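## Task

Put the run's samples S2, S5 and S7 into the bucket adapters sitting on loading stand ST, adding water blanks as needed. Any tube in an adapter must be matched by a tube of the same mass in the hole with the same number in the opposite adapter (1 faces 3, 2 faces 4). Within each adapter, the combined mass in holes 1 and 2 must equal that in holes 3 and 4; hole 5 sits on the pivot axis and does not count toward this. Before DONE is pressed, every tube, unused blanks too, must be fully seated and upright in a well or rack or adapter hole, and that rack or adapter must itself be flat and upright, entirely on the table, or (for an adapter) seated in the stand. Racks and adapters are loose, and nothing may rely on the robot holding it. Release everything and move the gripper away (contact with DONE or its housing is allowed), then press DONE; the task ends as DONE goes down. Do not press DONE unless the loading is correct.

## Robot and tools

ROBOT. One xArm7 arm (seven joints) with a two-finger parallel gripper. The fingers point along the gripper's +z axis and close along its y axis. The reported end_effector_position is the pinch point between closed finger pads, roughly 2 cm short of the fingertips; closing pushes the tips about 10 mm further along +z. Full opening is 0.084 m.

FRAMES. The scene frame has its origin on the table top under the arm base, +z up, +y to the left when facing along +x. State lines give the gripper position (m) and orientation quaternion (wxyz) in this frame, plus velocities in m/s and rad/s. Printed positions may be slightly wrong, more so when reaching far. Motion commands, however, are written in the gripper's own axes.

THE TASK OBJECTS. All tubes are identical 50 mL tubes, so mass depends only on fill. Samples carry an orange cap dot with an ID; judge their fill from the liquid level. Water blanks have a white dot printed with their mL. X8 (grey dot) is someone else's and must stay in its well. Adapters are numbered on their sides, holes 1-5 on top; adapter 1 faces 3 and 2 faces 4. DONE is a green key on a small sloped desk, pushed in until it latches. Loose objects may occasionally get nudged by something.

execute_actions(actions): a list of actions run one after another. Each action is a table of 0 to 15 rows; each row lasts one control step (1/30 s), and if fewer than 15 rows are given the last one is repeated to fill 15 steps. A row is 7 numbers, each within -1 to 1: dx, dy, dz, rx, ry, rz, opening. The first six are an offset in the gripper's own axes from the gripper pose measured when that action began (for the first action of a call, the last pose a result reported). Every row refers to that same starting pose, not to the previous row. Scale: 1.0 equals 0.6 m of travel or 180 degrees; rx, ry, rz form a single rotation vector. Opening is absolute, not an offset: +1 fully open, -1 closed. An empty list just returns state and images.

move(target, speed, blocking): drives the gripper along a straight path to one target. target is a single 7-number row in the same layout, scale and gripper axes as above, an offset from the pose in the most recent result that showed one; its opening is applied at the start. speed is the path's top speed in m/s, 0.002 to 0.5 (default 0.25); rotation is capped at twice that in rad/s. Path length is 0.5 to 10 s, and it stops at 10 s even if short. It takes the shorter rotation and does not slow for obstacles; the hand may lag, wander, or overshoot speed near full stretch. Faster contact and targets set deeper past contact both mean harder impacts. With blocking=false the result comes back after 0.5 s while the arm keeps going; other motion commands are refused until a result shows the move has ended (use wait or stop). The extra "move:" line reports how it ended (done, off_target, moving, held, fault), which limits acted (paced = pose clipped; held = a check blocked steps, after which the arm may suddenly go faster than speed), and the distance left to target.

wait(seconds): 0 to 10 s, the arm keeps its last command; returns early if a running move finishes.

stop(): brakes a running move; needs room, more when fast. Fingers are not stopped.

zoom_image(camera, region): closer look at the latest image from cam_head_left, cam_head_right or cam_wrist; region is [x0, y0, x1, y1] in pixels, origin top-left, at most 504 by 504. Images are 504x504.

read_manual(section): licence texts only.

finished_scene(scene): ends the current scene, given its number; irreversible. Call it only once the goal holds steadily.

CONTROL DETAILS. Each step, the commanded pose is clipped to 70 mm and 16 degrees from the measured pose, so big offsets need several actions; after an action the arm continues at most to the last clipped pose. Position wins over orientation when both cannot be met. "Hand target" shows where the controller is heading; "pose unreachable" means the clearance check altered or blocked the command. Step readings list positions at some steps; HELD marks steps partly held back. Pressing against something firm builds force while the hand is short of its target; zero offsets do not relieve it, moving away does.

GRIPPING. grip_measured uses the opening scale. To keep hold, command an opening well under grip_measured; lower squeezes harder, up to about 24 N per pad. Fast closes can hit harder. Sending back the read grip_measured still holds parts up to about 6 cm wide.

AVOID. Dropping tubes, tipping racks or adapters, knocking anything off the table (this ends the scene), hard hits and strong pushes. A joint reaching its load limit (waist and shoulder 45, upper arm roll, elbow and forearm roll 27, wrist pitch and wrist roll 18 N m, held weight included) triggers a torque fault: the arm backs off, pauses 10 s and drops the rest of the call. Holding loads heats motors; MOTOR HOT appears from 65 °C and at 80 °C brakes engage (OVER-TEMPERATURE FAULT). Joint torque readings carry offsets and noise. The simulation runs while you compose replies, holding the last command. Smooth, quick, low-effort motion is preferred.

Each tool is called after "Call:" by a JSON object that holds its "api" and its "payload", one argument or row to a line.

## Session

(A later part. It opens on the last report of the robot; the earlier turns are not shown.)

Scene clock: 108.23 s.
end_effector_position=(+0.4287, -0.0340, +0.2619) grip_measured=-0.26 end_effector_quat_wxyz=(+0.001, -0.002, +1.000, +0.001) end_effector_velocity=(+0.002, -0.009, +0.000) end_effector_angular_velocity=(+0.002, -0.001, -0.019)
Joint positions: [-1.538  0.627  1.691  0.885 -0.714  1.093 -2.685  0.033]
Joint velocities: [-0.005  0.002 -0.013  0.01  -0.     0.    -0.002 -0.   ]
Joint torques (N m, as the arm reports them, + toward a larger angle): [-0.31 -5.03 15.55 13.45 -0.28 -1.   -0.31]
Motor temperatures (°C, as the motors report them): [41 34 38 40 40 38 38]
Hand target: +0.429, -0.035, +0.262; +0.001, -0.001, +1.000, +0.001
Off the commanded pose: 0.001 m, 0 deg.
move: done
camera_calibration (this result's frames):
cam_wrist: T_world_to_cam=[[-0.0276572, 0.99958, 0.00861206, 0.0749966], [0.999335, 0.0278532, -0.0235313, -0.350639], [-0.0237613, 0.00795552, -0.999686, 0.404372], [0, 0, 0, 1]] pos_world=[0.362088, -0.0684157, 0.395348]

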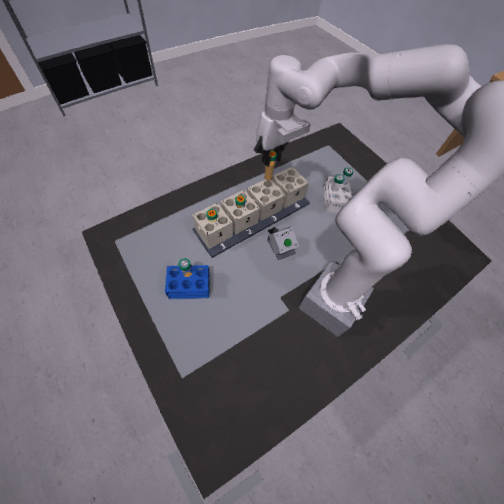

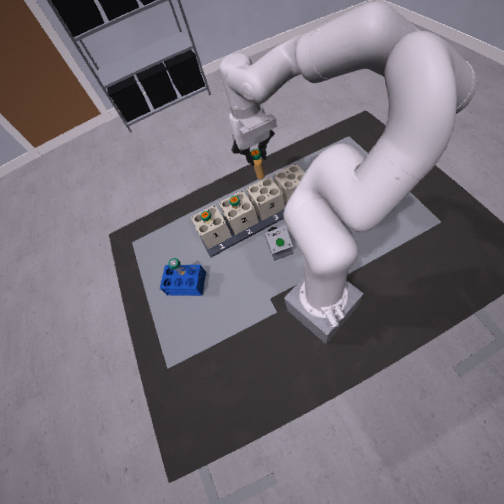

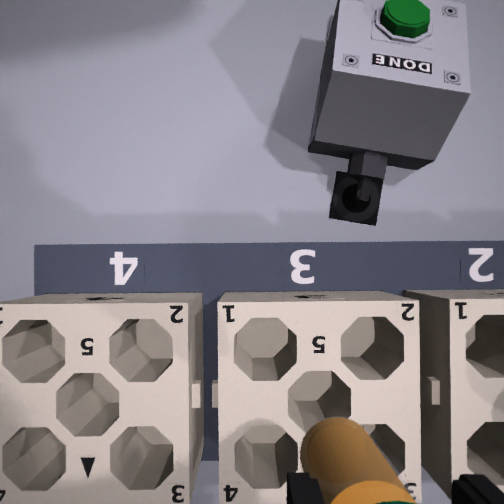

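Call:
{"api": "move", "payload": {
  "target": [0.005,0.003,0.07,0,0,0,-0.5],
  "speed": 0.1
}}

Call:
{"api": "move", "payload": {
  "target": [0,0,0.147,0,0,0,-0.5],
  "speed": 0.05
}}

Call:
{"api": "move", "payload": {
  "target": [0,0,0,0,0,0,0.4]
}}

Call:
{"api": "move", "payload": {
  "target": [0,0,-0.1,0,0,0,0.4]
}}

Call:
{"api": "move", "payload": {
  "target": [0.147,-0.52,0,0,0,-0.333,0.4],
  "speed": 0.3
}}

Scene clock: 112.53 s.
end_effector_position=(+0.4262, -0.0322, +0.2202) grip_measured=-0.26 end_effector_quat_wxyz=(+0.001, -0.002, +1.000, +0.001) end_effector_velocity=(-0.002, -0.001, -0.002) end_effector_angular_velocity=(-0.001, +0.004, -0.001)
Joint positions: [-1.458  0.626  1.558  0.832 -0.778  0.985 -2.649  0.033]
Joint velocities: [-0.     0.    -0.003 -0.004 -0.002  0.     0.001  0.   ]
Joint torques (N m, as the arm reports them, + toward a larger angle): [-0.36 -6.27 14.91 12.38 -0.34 -0.92 -0.3 ]
Motor temperatures (°C, as the motors report them): [41 34 38 40 40 38 38]
Hand target: +0.426, -0.032, +0.220; +0.001, -0.002, +1.000, +0.001
Off the commanded pose: 0.001 m, 0 deg.
move: done
camera_calibration (this result's frames):
cam_wrist: T_world_to_cam=[[-0.0273858, 0.999589, 0.00843655, 0.0734382], [0.999359, 0.0275724, -0.022849, -0.349308], [-0.0230723, 0.0078054, -0.999703, 0.36228], [0, 0, 0, 1]] pos_world=[0.359454, -0.0666045, 0.353571]

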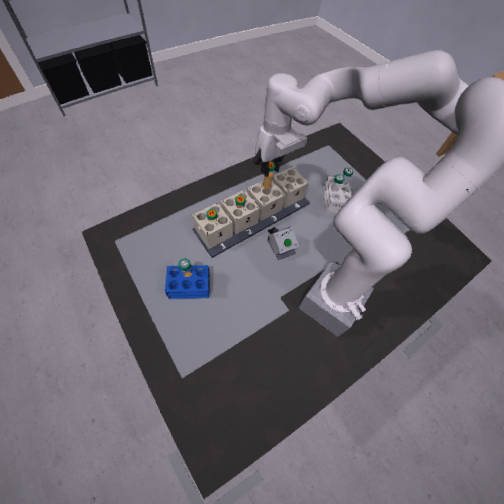

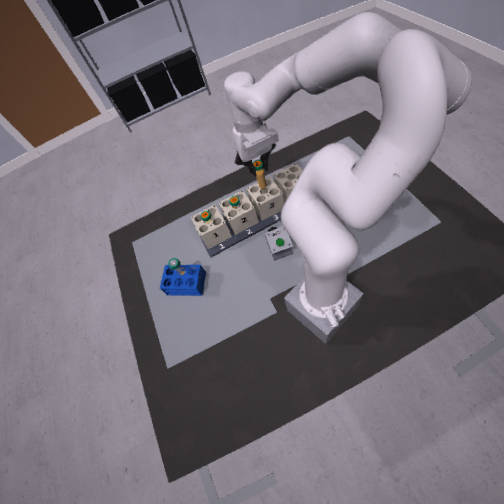

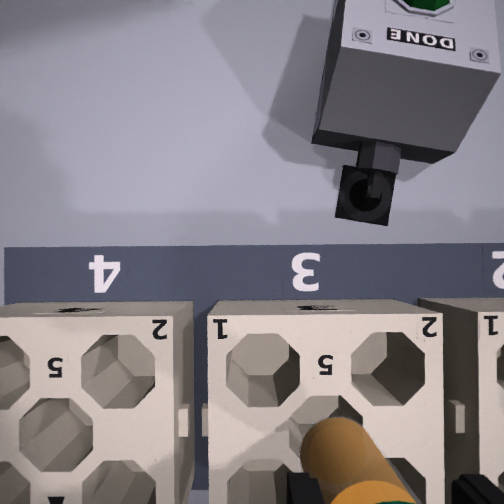

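Scene clock: 114.60 s.
end_effector_position=(+0.4266, -0.0322, +0.1320) grip_measured=-0.26 end_effector_quat_wxyz=(+0.001, -0.002, +1.000, +0.000) end_effector_velocity=(+0.001, -0.001, +0.000) end_effector_angular_velocity=(-0.001, -0.001, -0.001)
Joint positions: [-1.209  0.704  1.212  0.812 -0.991  0.808 -2.528  0.033]
Joint velocities: [-0.     0.    -0.001  0.002 -0.001  0.     0.    -0.   ]
Joint torques (N m, as the arm reports them, + toward a larger angle): [  0.13 -10.35  15.74  10.11  -0.37  -1.21  -0.24]
Motor temperatures (°C, as the motors report them): [41 34 38 40 40 38 38]
Hand target: +0.427, -0.032, +0.132; +0.001, -0.002, +1.000, +0.000
Off the commanded pose: 0.000 m, 0 deg.
move: done
camera_calibration (this result's frames):
cam_wrist: T_world_to_cam=[[-0.0270919, 0.999602, 0.00786172, 0.0741876], [0.999366, 0.0272656, -0.0228953, -0.351809], [-0.0231006, 0.00723646, -0.999707, 0.274109], [0, 0, 0, 1]] pos_world=[0.359928, -0.0665494, 0.26539]

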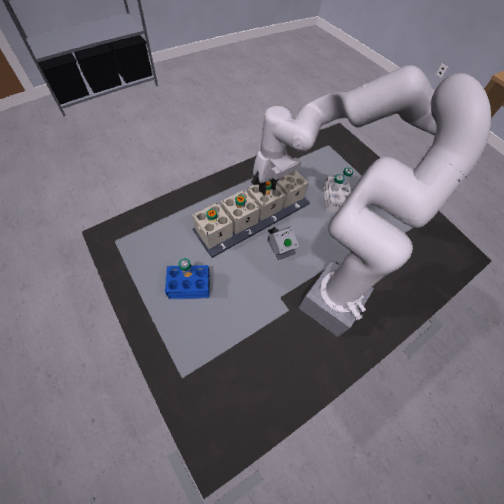

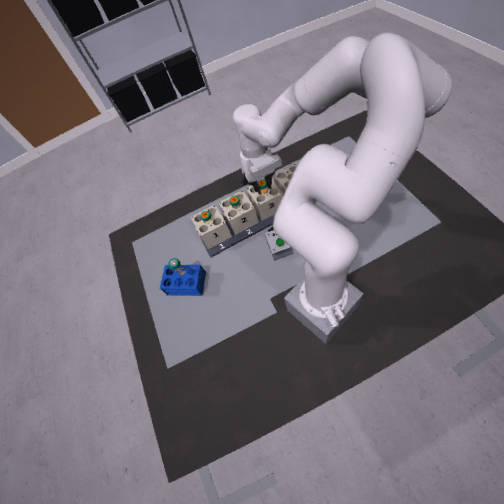

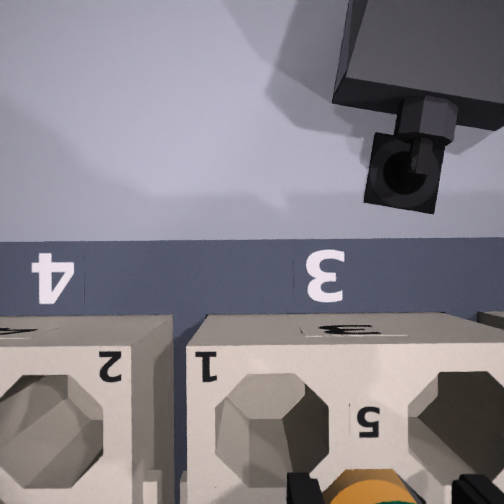

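Scene clock: 115.10 s.
end_effector_position=(+0.4267, -0.0322, +0.1320) grip_measured=+0.39 end_effector_quat_wxyz=(+0.001, -0.002, +1.000, +0.000) end_effector_velocity=(-0.000, -0.001, -0.000) end_effector_angular_velocity=(-0.000, +0.001, -0.001)
Joint positions: [-1.209  0.704  1.212  0.812 -0.991  0.808 -2.528  0.061]
Joint velocities: [-0.001 -0.    -0.     0.     0.     0.    -0.    -0.   ]
Joint torques (N m, as the arm reports them, + toward a larger angle): [ -0.26 -10.5   15.22   9.99  -0.39  -0.88  -0.29]
Motor temperatures (°C, as the motors report them): [41 34 38 40 40 38 38]
Hand target: +0.427, -0.032, +0.132; +0.001, -0.002, +1.000, +0.000
Off the commanded pose: 0.000 m, 0 deg.
move: done
camera_calibration (this result's frames):
cam_wrist: T_world_to_cam=[[-0.0271252, 0.999601, 0.00788707, 0.0741761], [0.999367, 0.0272989, -0.0228318, -0.351837], [-0.023038, 0.00726276, -0.999708, 0.274102], [0, 0, 0, 1]] pos_world=[0.359941, -0.0665325, 0.265403]

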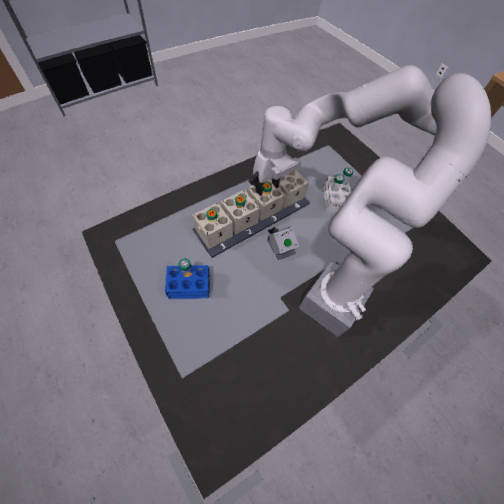

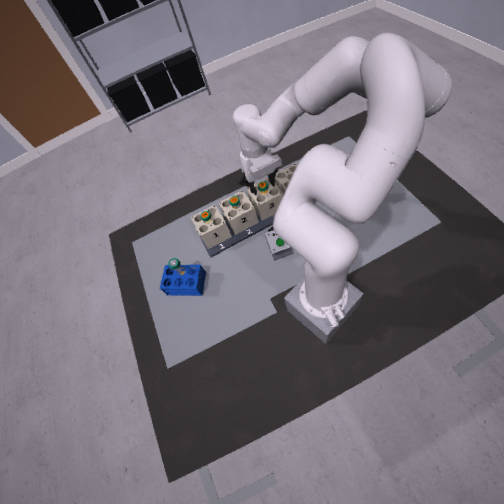

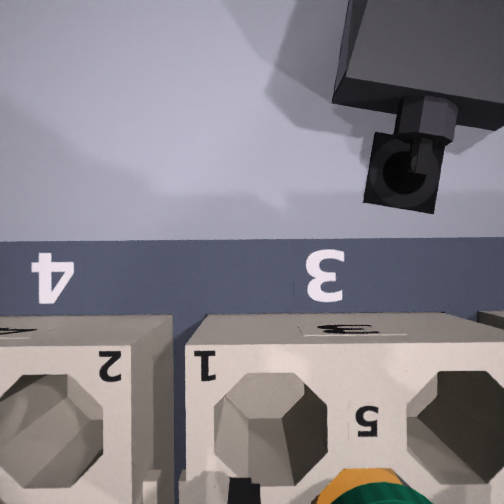

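Scene clock: 115.93 s.
end_effector_position=(+0.4261, -0.0321, +0.1917) grip_measured=+0.39 end_effector_quat_wxyz=(+0.001, -0.002, +1.000, +0.001) end_effector_velocity=(+0.002, +0.001, +0.002) end_effector_angular_velocity=(-0.000, -0.005, +0.003)
Joint positions: [-1.378  0.623  1.442  0.813 -0.821  0.91  -2.627  0.061]
Joint velocities: [-0.001 -0.     0.007  0.002  0.     0.    -0.     0.   ]
Joint torques (N m, as the arm reports them, + toward a larger angle): [-0.46 -7.65 14.32 11.68 -0.37 -0.87 -0.29]
Motor temperatures (°C, as the motors report them): [41 34 38 40 40 38 38]
Hand target: +0.426, -0.032, +0.192; +0.001, -0.002, +1.000, +0.001
Off the commanded pose: 0.001 m, 0 deg.
move: done
camera_calibration (this result's frames):
cam_wrist: T_world_to_cam=[[-0.0274458, 0.999588, 0.00841654, 0.0736413], [0.99934, 0.0276376, -0.0235768, -0.349709], [-0.0237997, 0.0077639, -0.999687, 0.334113], [0, 0, 0, 1]] pos_world=[0.359452, -0.0665398, 0.325144]

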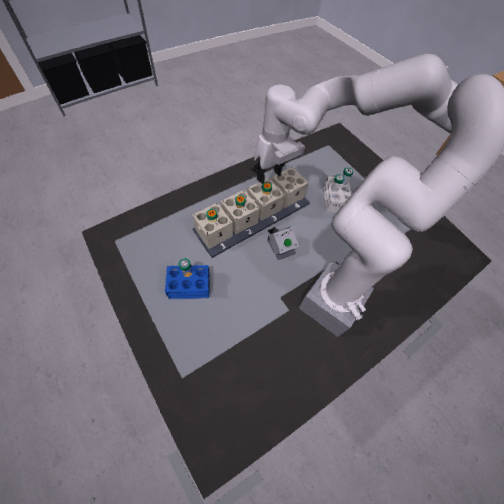

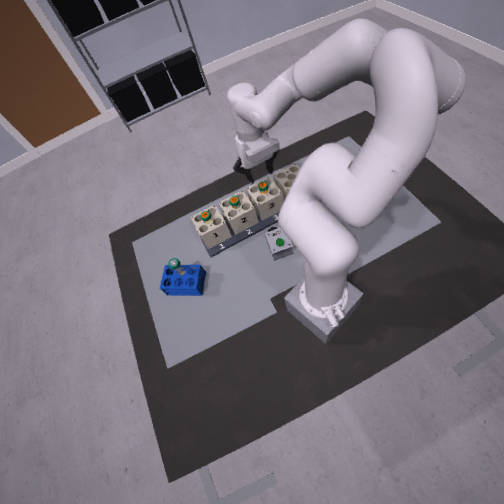

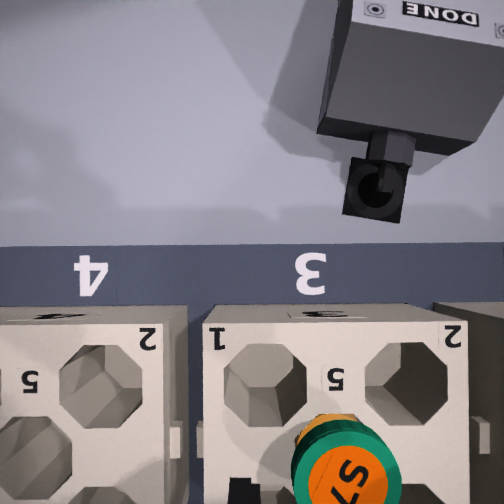

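Scene clock: 118.13 s.
end_effector_position=(+0.3391, -0.3432, +0.1914) grip_measured=+0.39 end_effector_quat_wxyz=(+0.002, -0.502, +0.865, +0.001) end_effector_velocity=(-0.005, -0.007, -0.001) end_effector_angular_velocity=(-0.001, +0.004, -0.014)
Joint positions: [-1.927  0.949  1.427  1.052 -1.06   1.168 -4.282  0.061]
Joint velocities: [-0.007  0.    -0.008  0.007 -0.001  0.002 -0.003 -0.   ]
Joint torques (N m, as the arm reports them, + toward a larger angle): [ -0.34 -12.15  21.84   9.38  -0.42  -0.95  -0.3 ]
Motor temperatures (°C, as the motors report them): [41 34 38 40 40 38 38]
Hand target: +0.339, -0.344, +0.191; +0.002, -0.501, +0.865, +0.001
Off the commanded pose: 0.001 m, 0 deg.
move: done
camera_calibration (this result's frames):
cam_wrist: T_world_to_cam=[[-0.879703, 0.475477, 0.0066928, 0.491679], [0.475257, 0.879593, -0.0211433, 0.215411], [-0.0159401, -0.015419, -0.999754, 0.323508], [0, 0, 0, 1]] pos_world=[0.335312, -0.418267, 0.324692]

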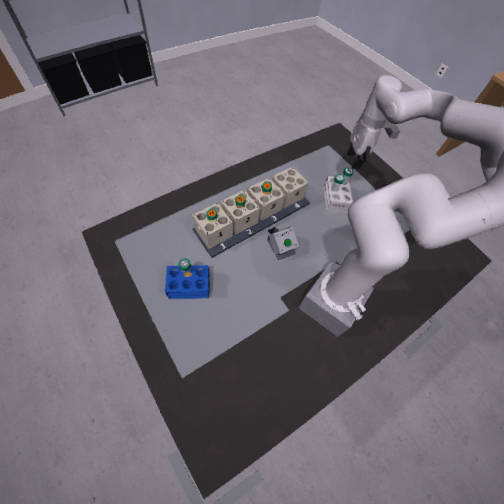

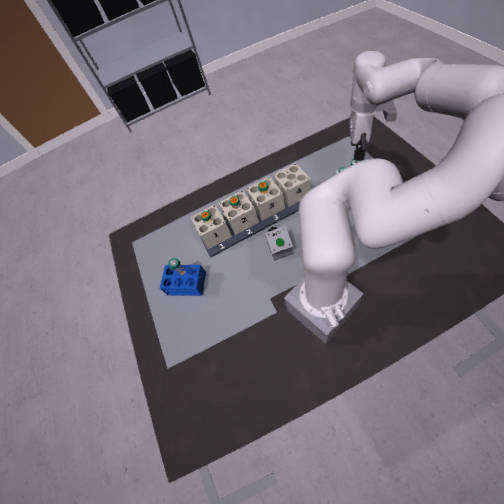

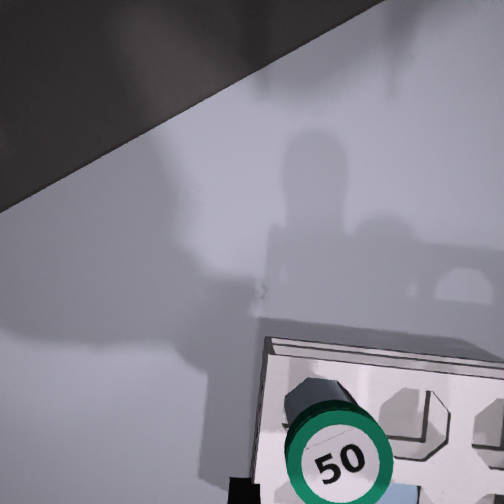

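Call:
{"api": "move", "payload": {
  "target": [0.006,-0.005,0.124,0,0,0,0.4],
  "speed": 0.12
}}

Call:
{"api": "move", "payload": {
  "target": [0,0,0,0,0,0,-0.5]
}}

Call:
{"api": "move", "payload": {
  "target": [0,0,-0.21,0,0,0,-0.5],
  "speed": 0.15
}}

Call:
{"api": "move", "payload": {
  "target": [-0.37,0.047,0,0,0,0.333,-0.5],
  "speed": 0.3
}}

Scene clock: 123.47 s.
end_effector_position=(+0.3405, -0.3480, +0.1174) grip_measured=+0.39 end_effector_quat_wxyz=(+0.002, -0.502, +0.865, +0.000) end_effector_velocity=(-0.003, +0.002, -0.004) end_effector_angular_velocity=(+0.006, +0.007, +0.002)
Joint positions: [-1.834  1.04   1.247  1.062 -1.207  1.061 -4.23   0.061]
Joint velocities: [ 0.001  0.002 -0.006 -0.004 -0.     0.001 -0.001 -0.   ]
Joint torques (N m, as the arm reports them, + toward a larger angle): [ -0.36 -14.16  22.31   7.61  -0.46  -0.88  -0.3 ]
Motor temperatures (°C, as the motors report them): [41 34 39 39 40 38 38]
Hand target: +0.340, -0.348, +0.117; +0.002, -0.502, +0.865, +0.001
Off the commanded pose: 0.001 m, 0 deg.
move: done
camera_calibration (this result's frames):
cam_wrist: T_world_to_cam=[[-0.879606, 0.475667, 0.00587753, 0.495813], [0.475453, 0.879476, -0.0216013, 0.217347], [-0.0154442, -0.0162061, -0.999749, 0.249034], [0, 0, 0, 1]] pos_world=[0.336628, -0.422957, 0.250752]

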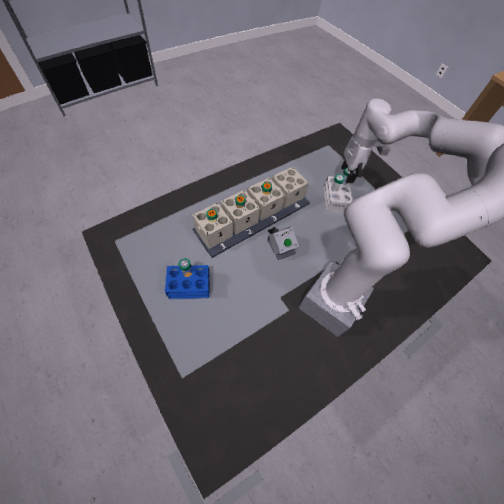

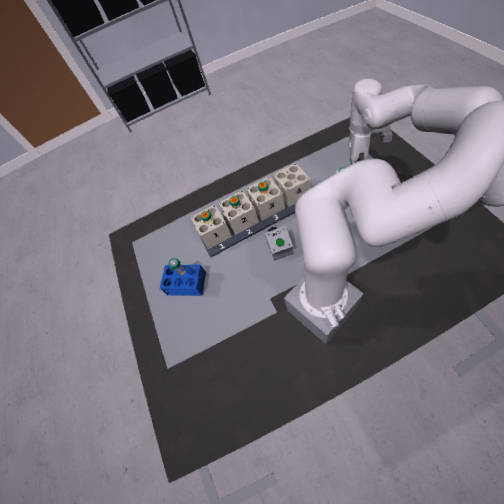

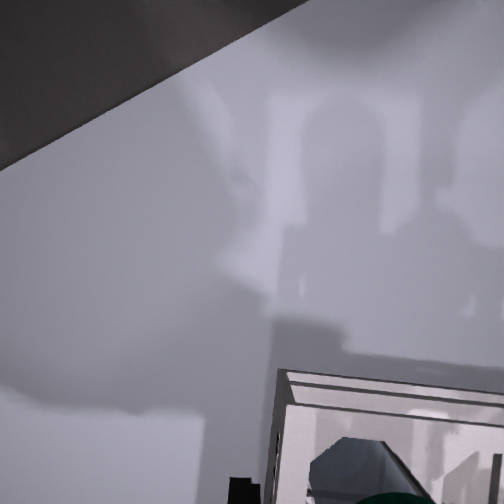

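Scene clock: 123.97 s.
end_effector_position=(+0.3406, -0.3480, +0.1175) grip_measured=-0.26 end_effector_quat_wxyz=(+0.002, -0.502, +0.865, +0.000) end_effector_velocity=(-0.000, -0.001, +0.000) end_effector_angular_velocity=(-0.000, +0.000, -0.002)
Joint positions: [-1.834  1.04   1.248  1.062 -1.207  1.061 -4.23   0.033]
Joint velocities: [-0.001 -0.    -0.     0.     0.     0.     0.     0.   ]
Joint torques (N m, as the arm reports them, + toward a larger angle): [ -0.02 -14.02  21.74   7.62  -0.49  -0.98  -0.24]
Motor temperatures (°C, as the motors report them): [41 34 39 39 40 38 38]
Hand target: +0.341, -0.348, +0.117; +0.002, -0.502, +0.865, +0.000
Off the commanded pose: 0.000 m, 0 deg.
move: done
camera_calibration (this result's frames):
cam_wrist: T_world_to_cam=[[-0.879613, 0.475655, 0.0056925, 0.495899], [0.475443, 0.87948, -0.0216629, 0.217365], [-0.0153105, -0.0163485, -0.999749, 0.249035], [0, 0, 0, 1]] pos_world=[0.336668, -0.422974, 0.250858]

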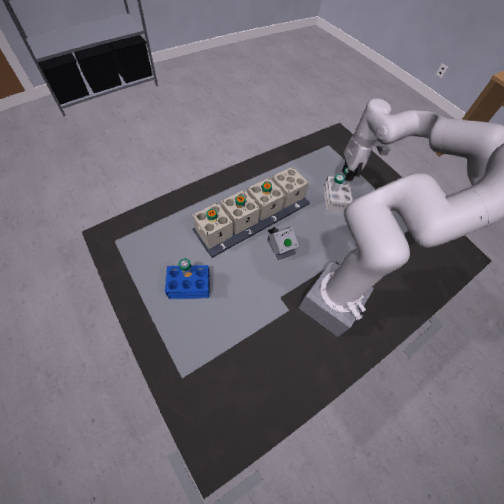

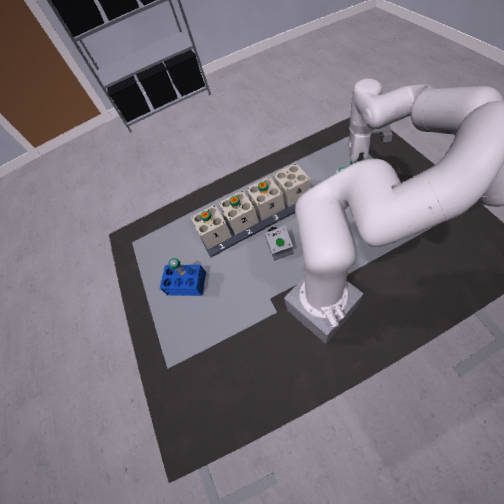

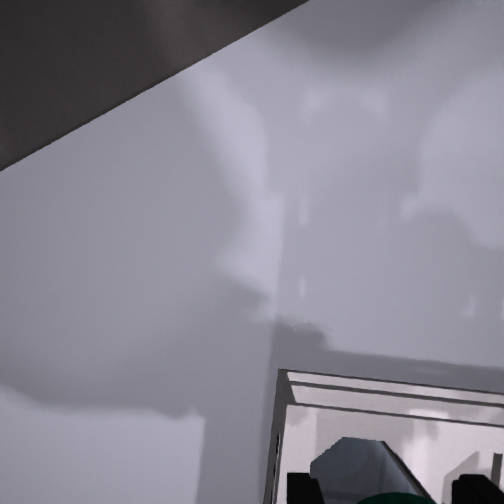

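Scene clock: 125.20 s.
end_effector_position=(+0.3396, -0.3478, +0.2429) grip_measured=-0.26 end_effector_quat_wxyz=(+0.002, -0.502, +0.865, +0.001) end_effector_velocity=(+0.003, +0.001, +0.004) end_effector_angular_velocity=(-0.004, -0.007, +0.003)
Joint positions: [-1.968  0.9    1.532  1.102 -0.963  1.256 -4.333  0.033]
Joint velocities: [ 0.002 -0.002  0.008  0.003  0.002 -0.    -0.    -0.   ]
Joint torques (N m, as the arm reports them, + toward a larger angle): [ -0.25 -11.43  21.81  10.51  -0.31  -1.04  -0.37]
Motor temperatures (°C, as the motors report them): [41 34 39 39 40 38 38]
Hand target: +0.340, -0.348, +0.244; +0.002, -0.502, +0.865, +0.000
Off the commanded pose: 0.001 m, 0 deg.
move: done
camera_calibration (this result's frames):
cam_wrist: T_world_to_cam=[[-0.879798, 0.4753, 0.00676508, 0.493883], [0.475082, 0.879692, -0.0209471, 0.220316], [-0.0159073, -0.0152153, -0.999758, 0.375063], [0, 0, 0, 1]] pos_world=[0.335815, -0.422846, 0.376246]

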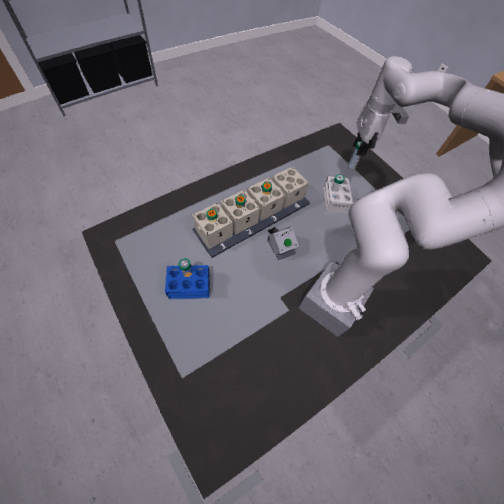

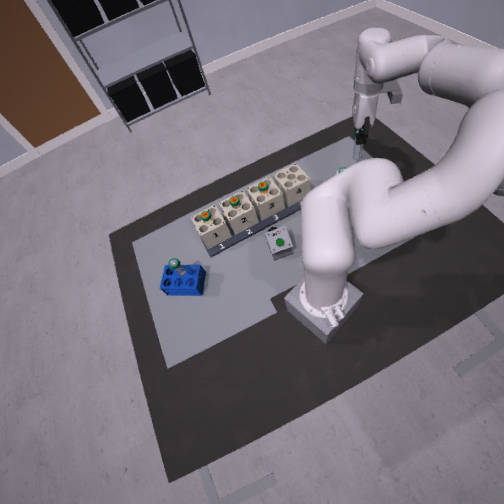

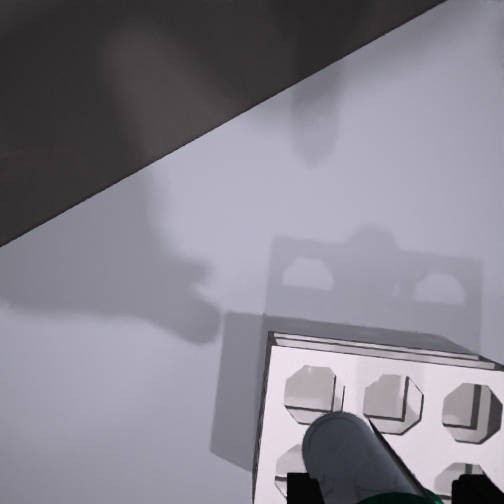

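Scene clock: 127.40 s.
end_effector_position=(+0.4253, -0.1419, +0.2432) grip_measured=-0.26 end_effector_quat_wxyz=(+0.001, -0.002, +1.000, +0.001) end_effector_velocity=(+0.001, +0.005, +0.001) end_effector_angular_velocity=(-0.002, -0.000, +0.010)
Joint positions: [-1.649  0.574  1.534  0.925 -0.687  1.02  -2.962  0.033]
Joint velocities: [ 0.005 -0.001  0.006 -0.003 -0.001  0.001  0.002  0.   ]
Joint torques (N m, as the arm reports them, + toward a larger angle): [-0.41 -6.84 14.44 13.43 -0.26 -0.94 -0.3 ]
Motor temperatures (°C, as the motors report them): [41 34 39 39 40 38 38]
Hand target: +0.425, -0.141, +0.243; +0.001, -0.003, +1.000, +0.001
Off the commanded pose: 0.001 m, 0 deg.
move: done
camera_calibration (this result's frames):
cam_wrist: T_world_to_cam=[[-0.0280896, 0.999558, 0.00969792, 0.182887], [0.999325, 0.0283101, -0.0234105, -0.344697], [-0.0236748, 0.00903379, -0.999679, 0.386564], [0, 0, 0, 1]] pos_world=[0.358753, -0.17654, 0.376596]

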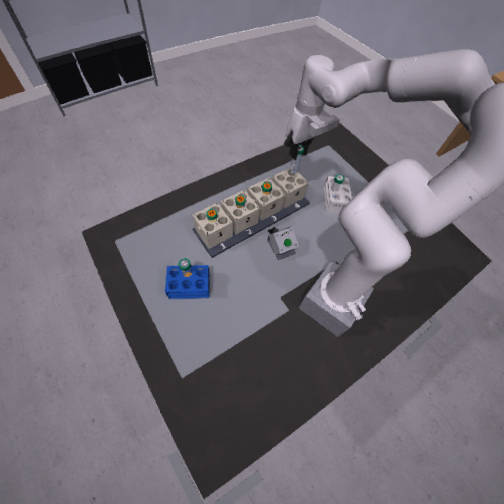

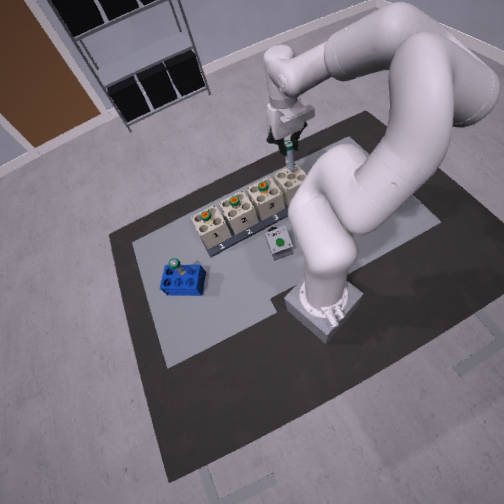

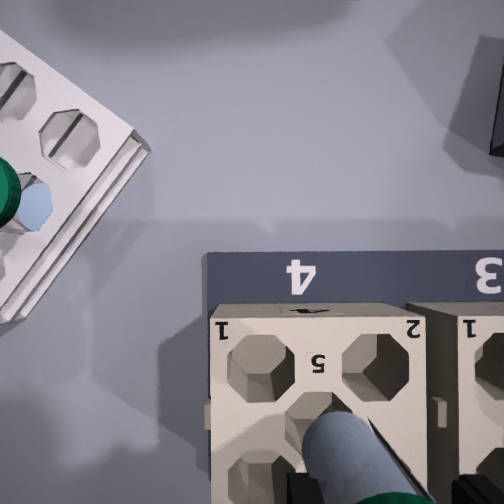

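Call:
{"api": "move", "payload": {
  "target": [-0.006,-0.002,0.04,0,0,0,-0.5],
  "speed": 0.1
}}

Call:
{"api": "move", "payload": {
  "target": [0,0,0.146,0,0,0,-0.5],
  "speed": 0.05
}}

Call:
{"api": "move", "payload": {
  "target": [0,0,0,0,0,0,0.4]
}}

Call:
{"api": "move", "payload": {
  "target": [0,0,-0.1,0,0,0,0.4]
}}

Call:
{"api": "move", "payload": {
  "target": [0.335,0.262,0,0,0,0,-1]
}}

Scene clock: 133.60 s.
end_effector_position=(+0.4292, -0.1431, +0.2194) grip_measured=-0.26 end_effector_quat_wxyz=(+0.001, -0.002, +1.000, +0.001) end_effector_velocity=(-0.000, -0.000, -0.001) end_effector_angular_velocity=(-0.001, +0.001, +0.001)
Joint positions: [-1.57   0.592  1.434  0.919 -0.731  0.969 -2.939  0.033]
Joint velocities: [ 0.001  0.    -0.002 -0.001 -0.002 -0.001 -0.    -0.   ]
Joint torques (N m, as the arm reports them, + toward a larger angle): [-0.27 -8.23 14.7  12.8  -0.44 -0.96 -0.26]
Motor temperatures (°C, as the motors report them): [41 34 39 39 40 38 38]
Hand target: +0.429, -0.143, +0.219; +0.001, -0.002, +1.000, +0.001
Off the commanded pose: 0.000 m, 0 deg.
move: done
camera_calibration (this result's frames):
cam_wrist: T_world_to_cam=[[-0.0280278, 0.999562, 0.00947286, 0.184447], [0.999335, 0.0282398, -0.0230451, -0.349165], [-0.0233025, 0.00882066, -0.99969, 0.362679], [0, 0, 0, 1]] pos_world=[0.362553, -0.177705, 0.352773]

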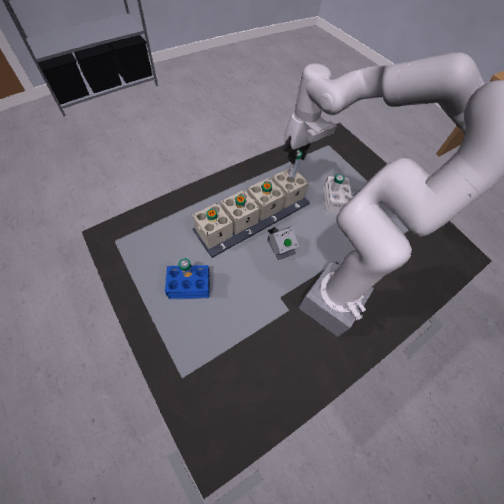

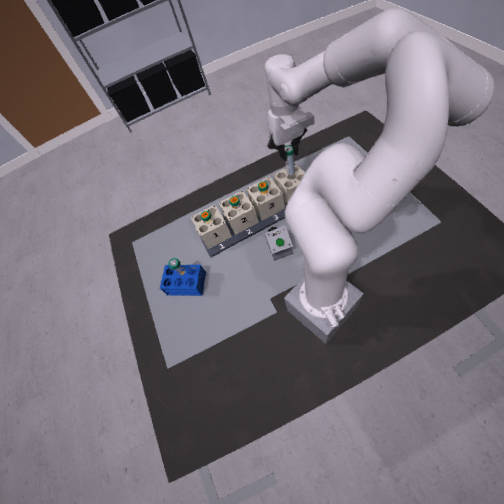

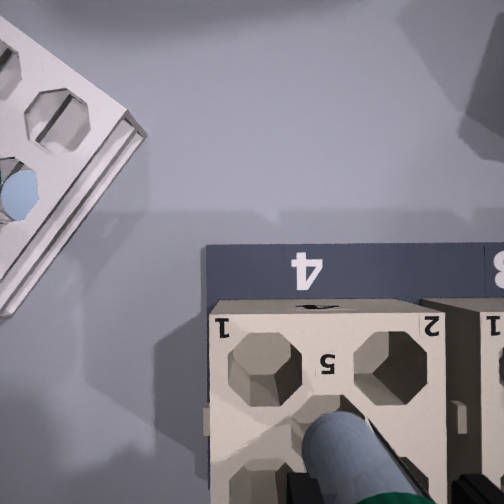

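Scene clock: 135.67 s.
end_effector_position=(+0.4296, -0.1431, +0.1318) grip_measured=-0.26 end_effector_quat_wxyz=(+0.001, -0.002, +1.000, +0.001) end_effector_velocity=(-0.000, -0.001, -0.000) end_effector_angular_velocity=(-0.000, -0.000, -0.003)
Joint positions: [-1.352  0.707  1.135  0.9   -0.944  0.811 -2.815  0.033]
Joint velocities: [-0.001 -0.    -0.001  0.    -0.    -0.001  0.001 -0.   ]
Joint torques (N m, as the arm reports them, + toward a larger angle): [ -0.43 -12.05  15.54  10.18  -0.3   -0.88  -0.31]
Motor temperatures (°C, as the motors report them): [41 34 39 39 40 38 38]
Hand target: +0.430, -0.143, +0.132; +0.001, -0.002, +1.000, +0.001
Off the commanded pose: 0.000 m, 0 deg.
move: done
camera_calibration (this result's frames):
cam_wrist: T_world_to_cam=[[-0.0277618, 0.999575, 0.00892844, 0.185282], [0.99934, 0.0279624, -0.0231909, -0.35162], [-0.0234307, 0.00827872, -0.999691, 0.27511], [0, 0, 0, 1]] pos_world=[0.362978, -0.177649, 0.265216]

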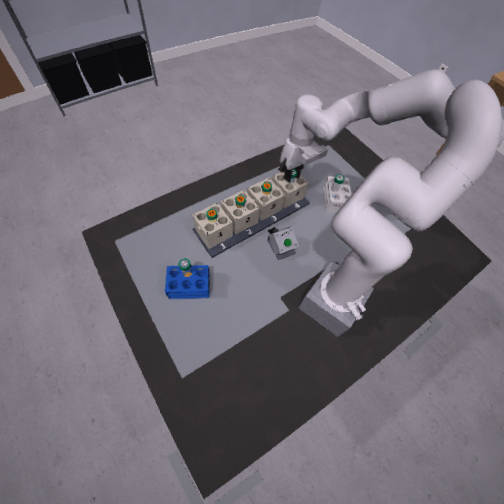

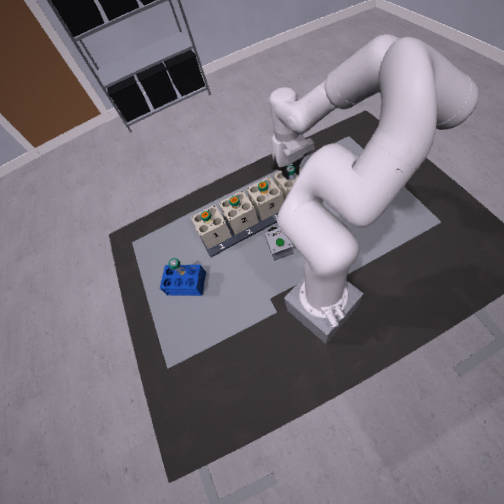

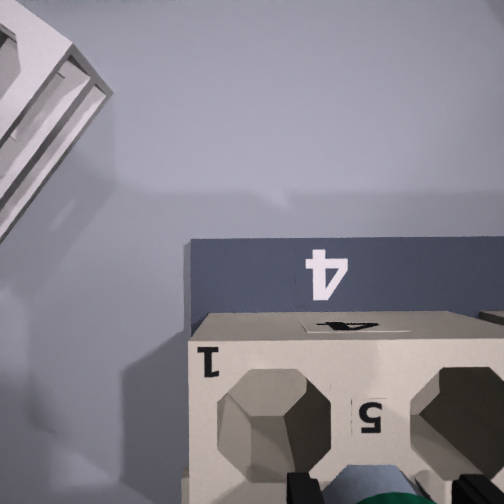

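Scene clock: 136.17 s.
end_effector_position=(+0.4296, -0.1431, +0.1318) grip_measured=+0.39 end_effector_quat_wxyz=(+0.001, -0.002, +1.000, +0.001) end_effector_velocity=(-0.000, +0.000, -0.000) end_effector_angular_velocity=(+0.000, +0.000, +0.001)
Joint positions: [-1.352  0.707  1.135  0.9   -0.944  0.811 -2.815  0.061]
Joint velocities: [ 0.     0.    -0.    -0.001 -0.    -0.    -0.001  0.   ]
Joint torques (N m, as the arm reports them, + toward a larger angle): [ -0.31 -12.28  15.26  10.21  -0.38  -0.88  -0.28]
Motor temperatures (°C, as the motors report them): [41 34 39 39 40 38 38]
Hand target: +0.430, -0.143, +0.132; +0.001, -0.002, +1.000, +0.001
Off the commanded pose: 0.000 m, 0 deg.
move: done
camera_calibration (this result's frames):
cam_wrist: T_world_to_cam=[[-0.0277716, 0.999574, 0.00892303, 0.185282], [0.99934, 0.027972, -0.0231884, -0.35162], [-0.0234281, 0.00827316, -0.999691, 0.275114], [0, 0, 0, 1]] pos_world=[0.362979, -0.177643, 0.265223]

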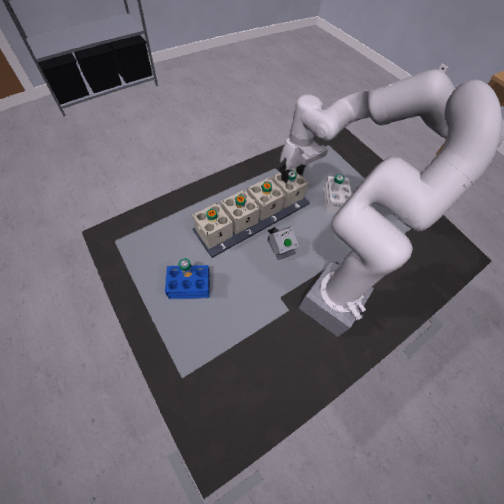

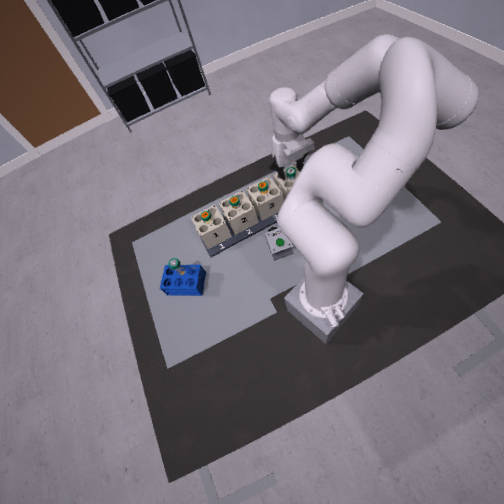

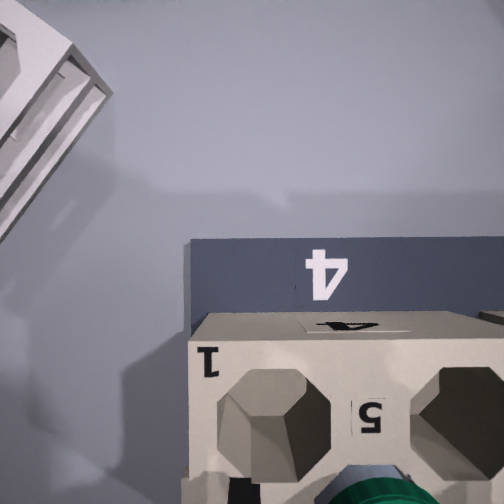

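Scene clock: 136.97 s.
end_effector_position=(+0.4290, -0.1430, +0.1914) grip_measured=+0.39 end_effector_quat_wxyz=(+0.000, -0.002, +1.000, +0.001) end_effector_velocity=(+0.003, +0.002, +0.003) end_effector_angular_velocity=(-0.000, -0.007, +0.003)
Joint positions: [-1.495  0.609  1.33   0.901 -0.78   0.906 -2.912  0.061]
Joint velocities: [-0.    -0.001  0.007  0.003  0.002 -0.001 -0.    -0.   ]
Joint torques (N m, as the arm reports them, + toward a larger angle): [-0.31 -9.32 14.53 12.07 -0.38 -0.86 -0.31]
Motor temperatures (°C, as the motors report them): [41 34 39 39 40 38 38]
Hand target: +0.429, -0.143, +0.192; +0.001, -0.002, +1.000, +0.001
Off the commanded pose: 0.001 m, 0 deg.
move: done
camera_calibration (this result's frames):
cam_wrist: T_world_to_cam=[[-0.0279426, 0.999562, 0.00973509, 0.184542], [0.999315, 0.0281697, -0.0240188, -0.349416], [-0.0242825, 0.00905727, -0.999664, 0.33513], [0, 0, 0, 1]] pos_world=[0.362471, -0.177653, 0.324828]

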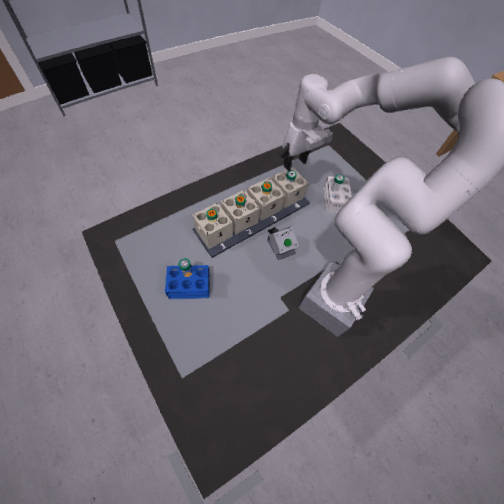

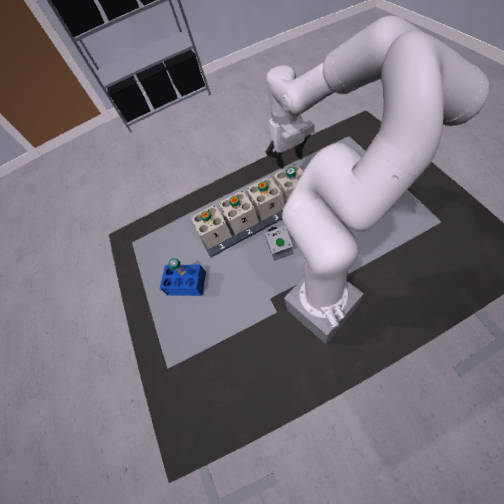

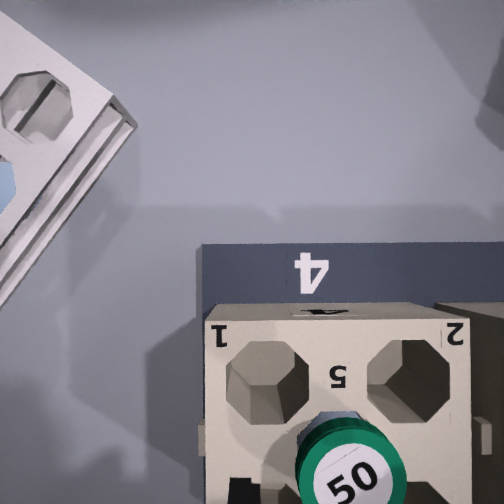

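Scene clock: 138.53 s.
end_effector_position=(+0.2278, +0.0129, +0.1910) grip_measured=-1.00 end_effector_quat_wxyz=(+0.001, -0.002, +1.000, +0.000) end_effector_velocity=(-0.003, +0.001, -0.001) end_effector_angular_velocity=(-0.001, +0.003, +0.003)
Joint positions: [-2.246  0.919  2.217  0.148 -0.846  1.012 -2.487  0.   ]
Joint velocities: [-0.002  0.004  0.004 -0.007  0.001  0.003  0.001  0.   ]
Joint torques (N m, as the arm reports them, + toward a larger angle): [-0.47 -1.04  8.82 11.79 -0.3  -0.94 -0.28]
Motor temperatures (°C, as the motors report them): [41 34 39 39 40 38 38]
Hand target: +0.228, +0.013, +0.191; +0.001, -0.002, +1.000, +0.000
Off the commanded pose: 0.001 m, 0 deg.
move: done
camera_calibration (this result's frames):
cam_wrist: T_world_to_cam=[[-0.0276347, 0.999591, 0.00733293, 0.0234787], [0.999333, 0.0278013, -0.0236697, -0.152866], [-0.0238638, 0.00667394, -0.999693, 0.328363], [0, 0, 0, 1]] pos_world=[0.161249, -0.0214107, 0.324472]

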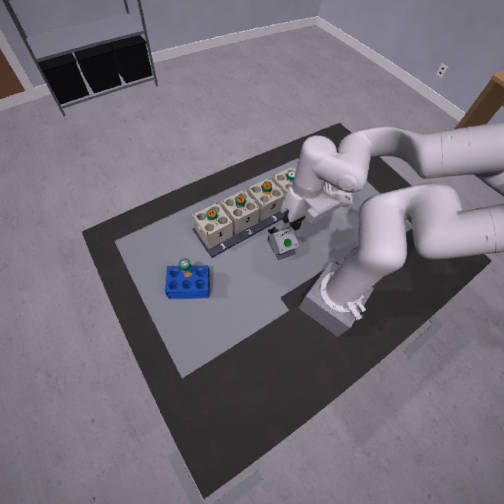

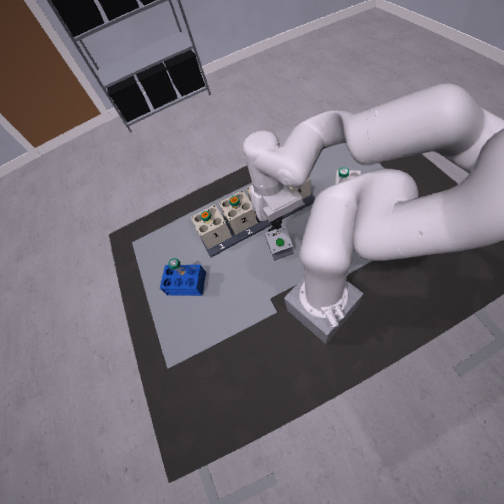

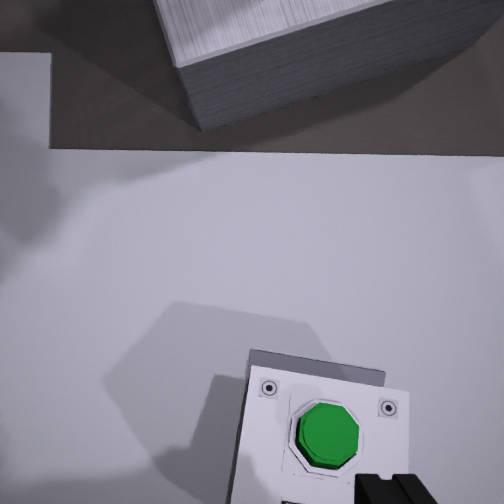

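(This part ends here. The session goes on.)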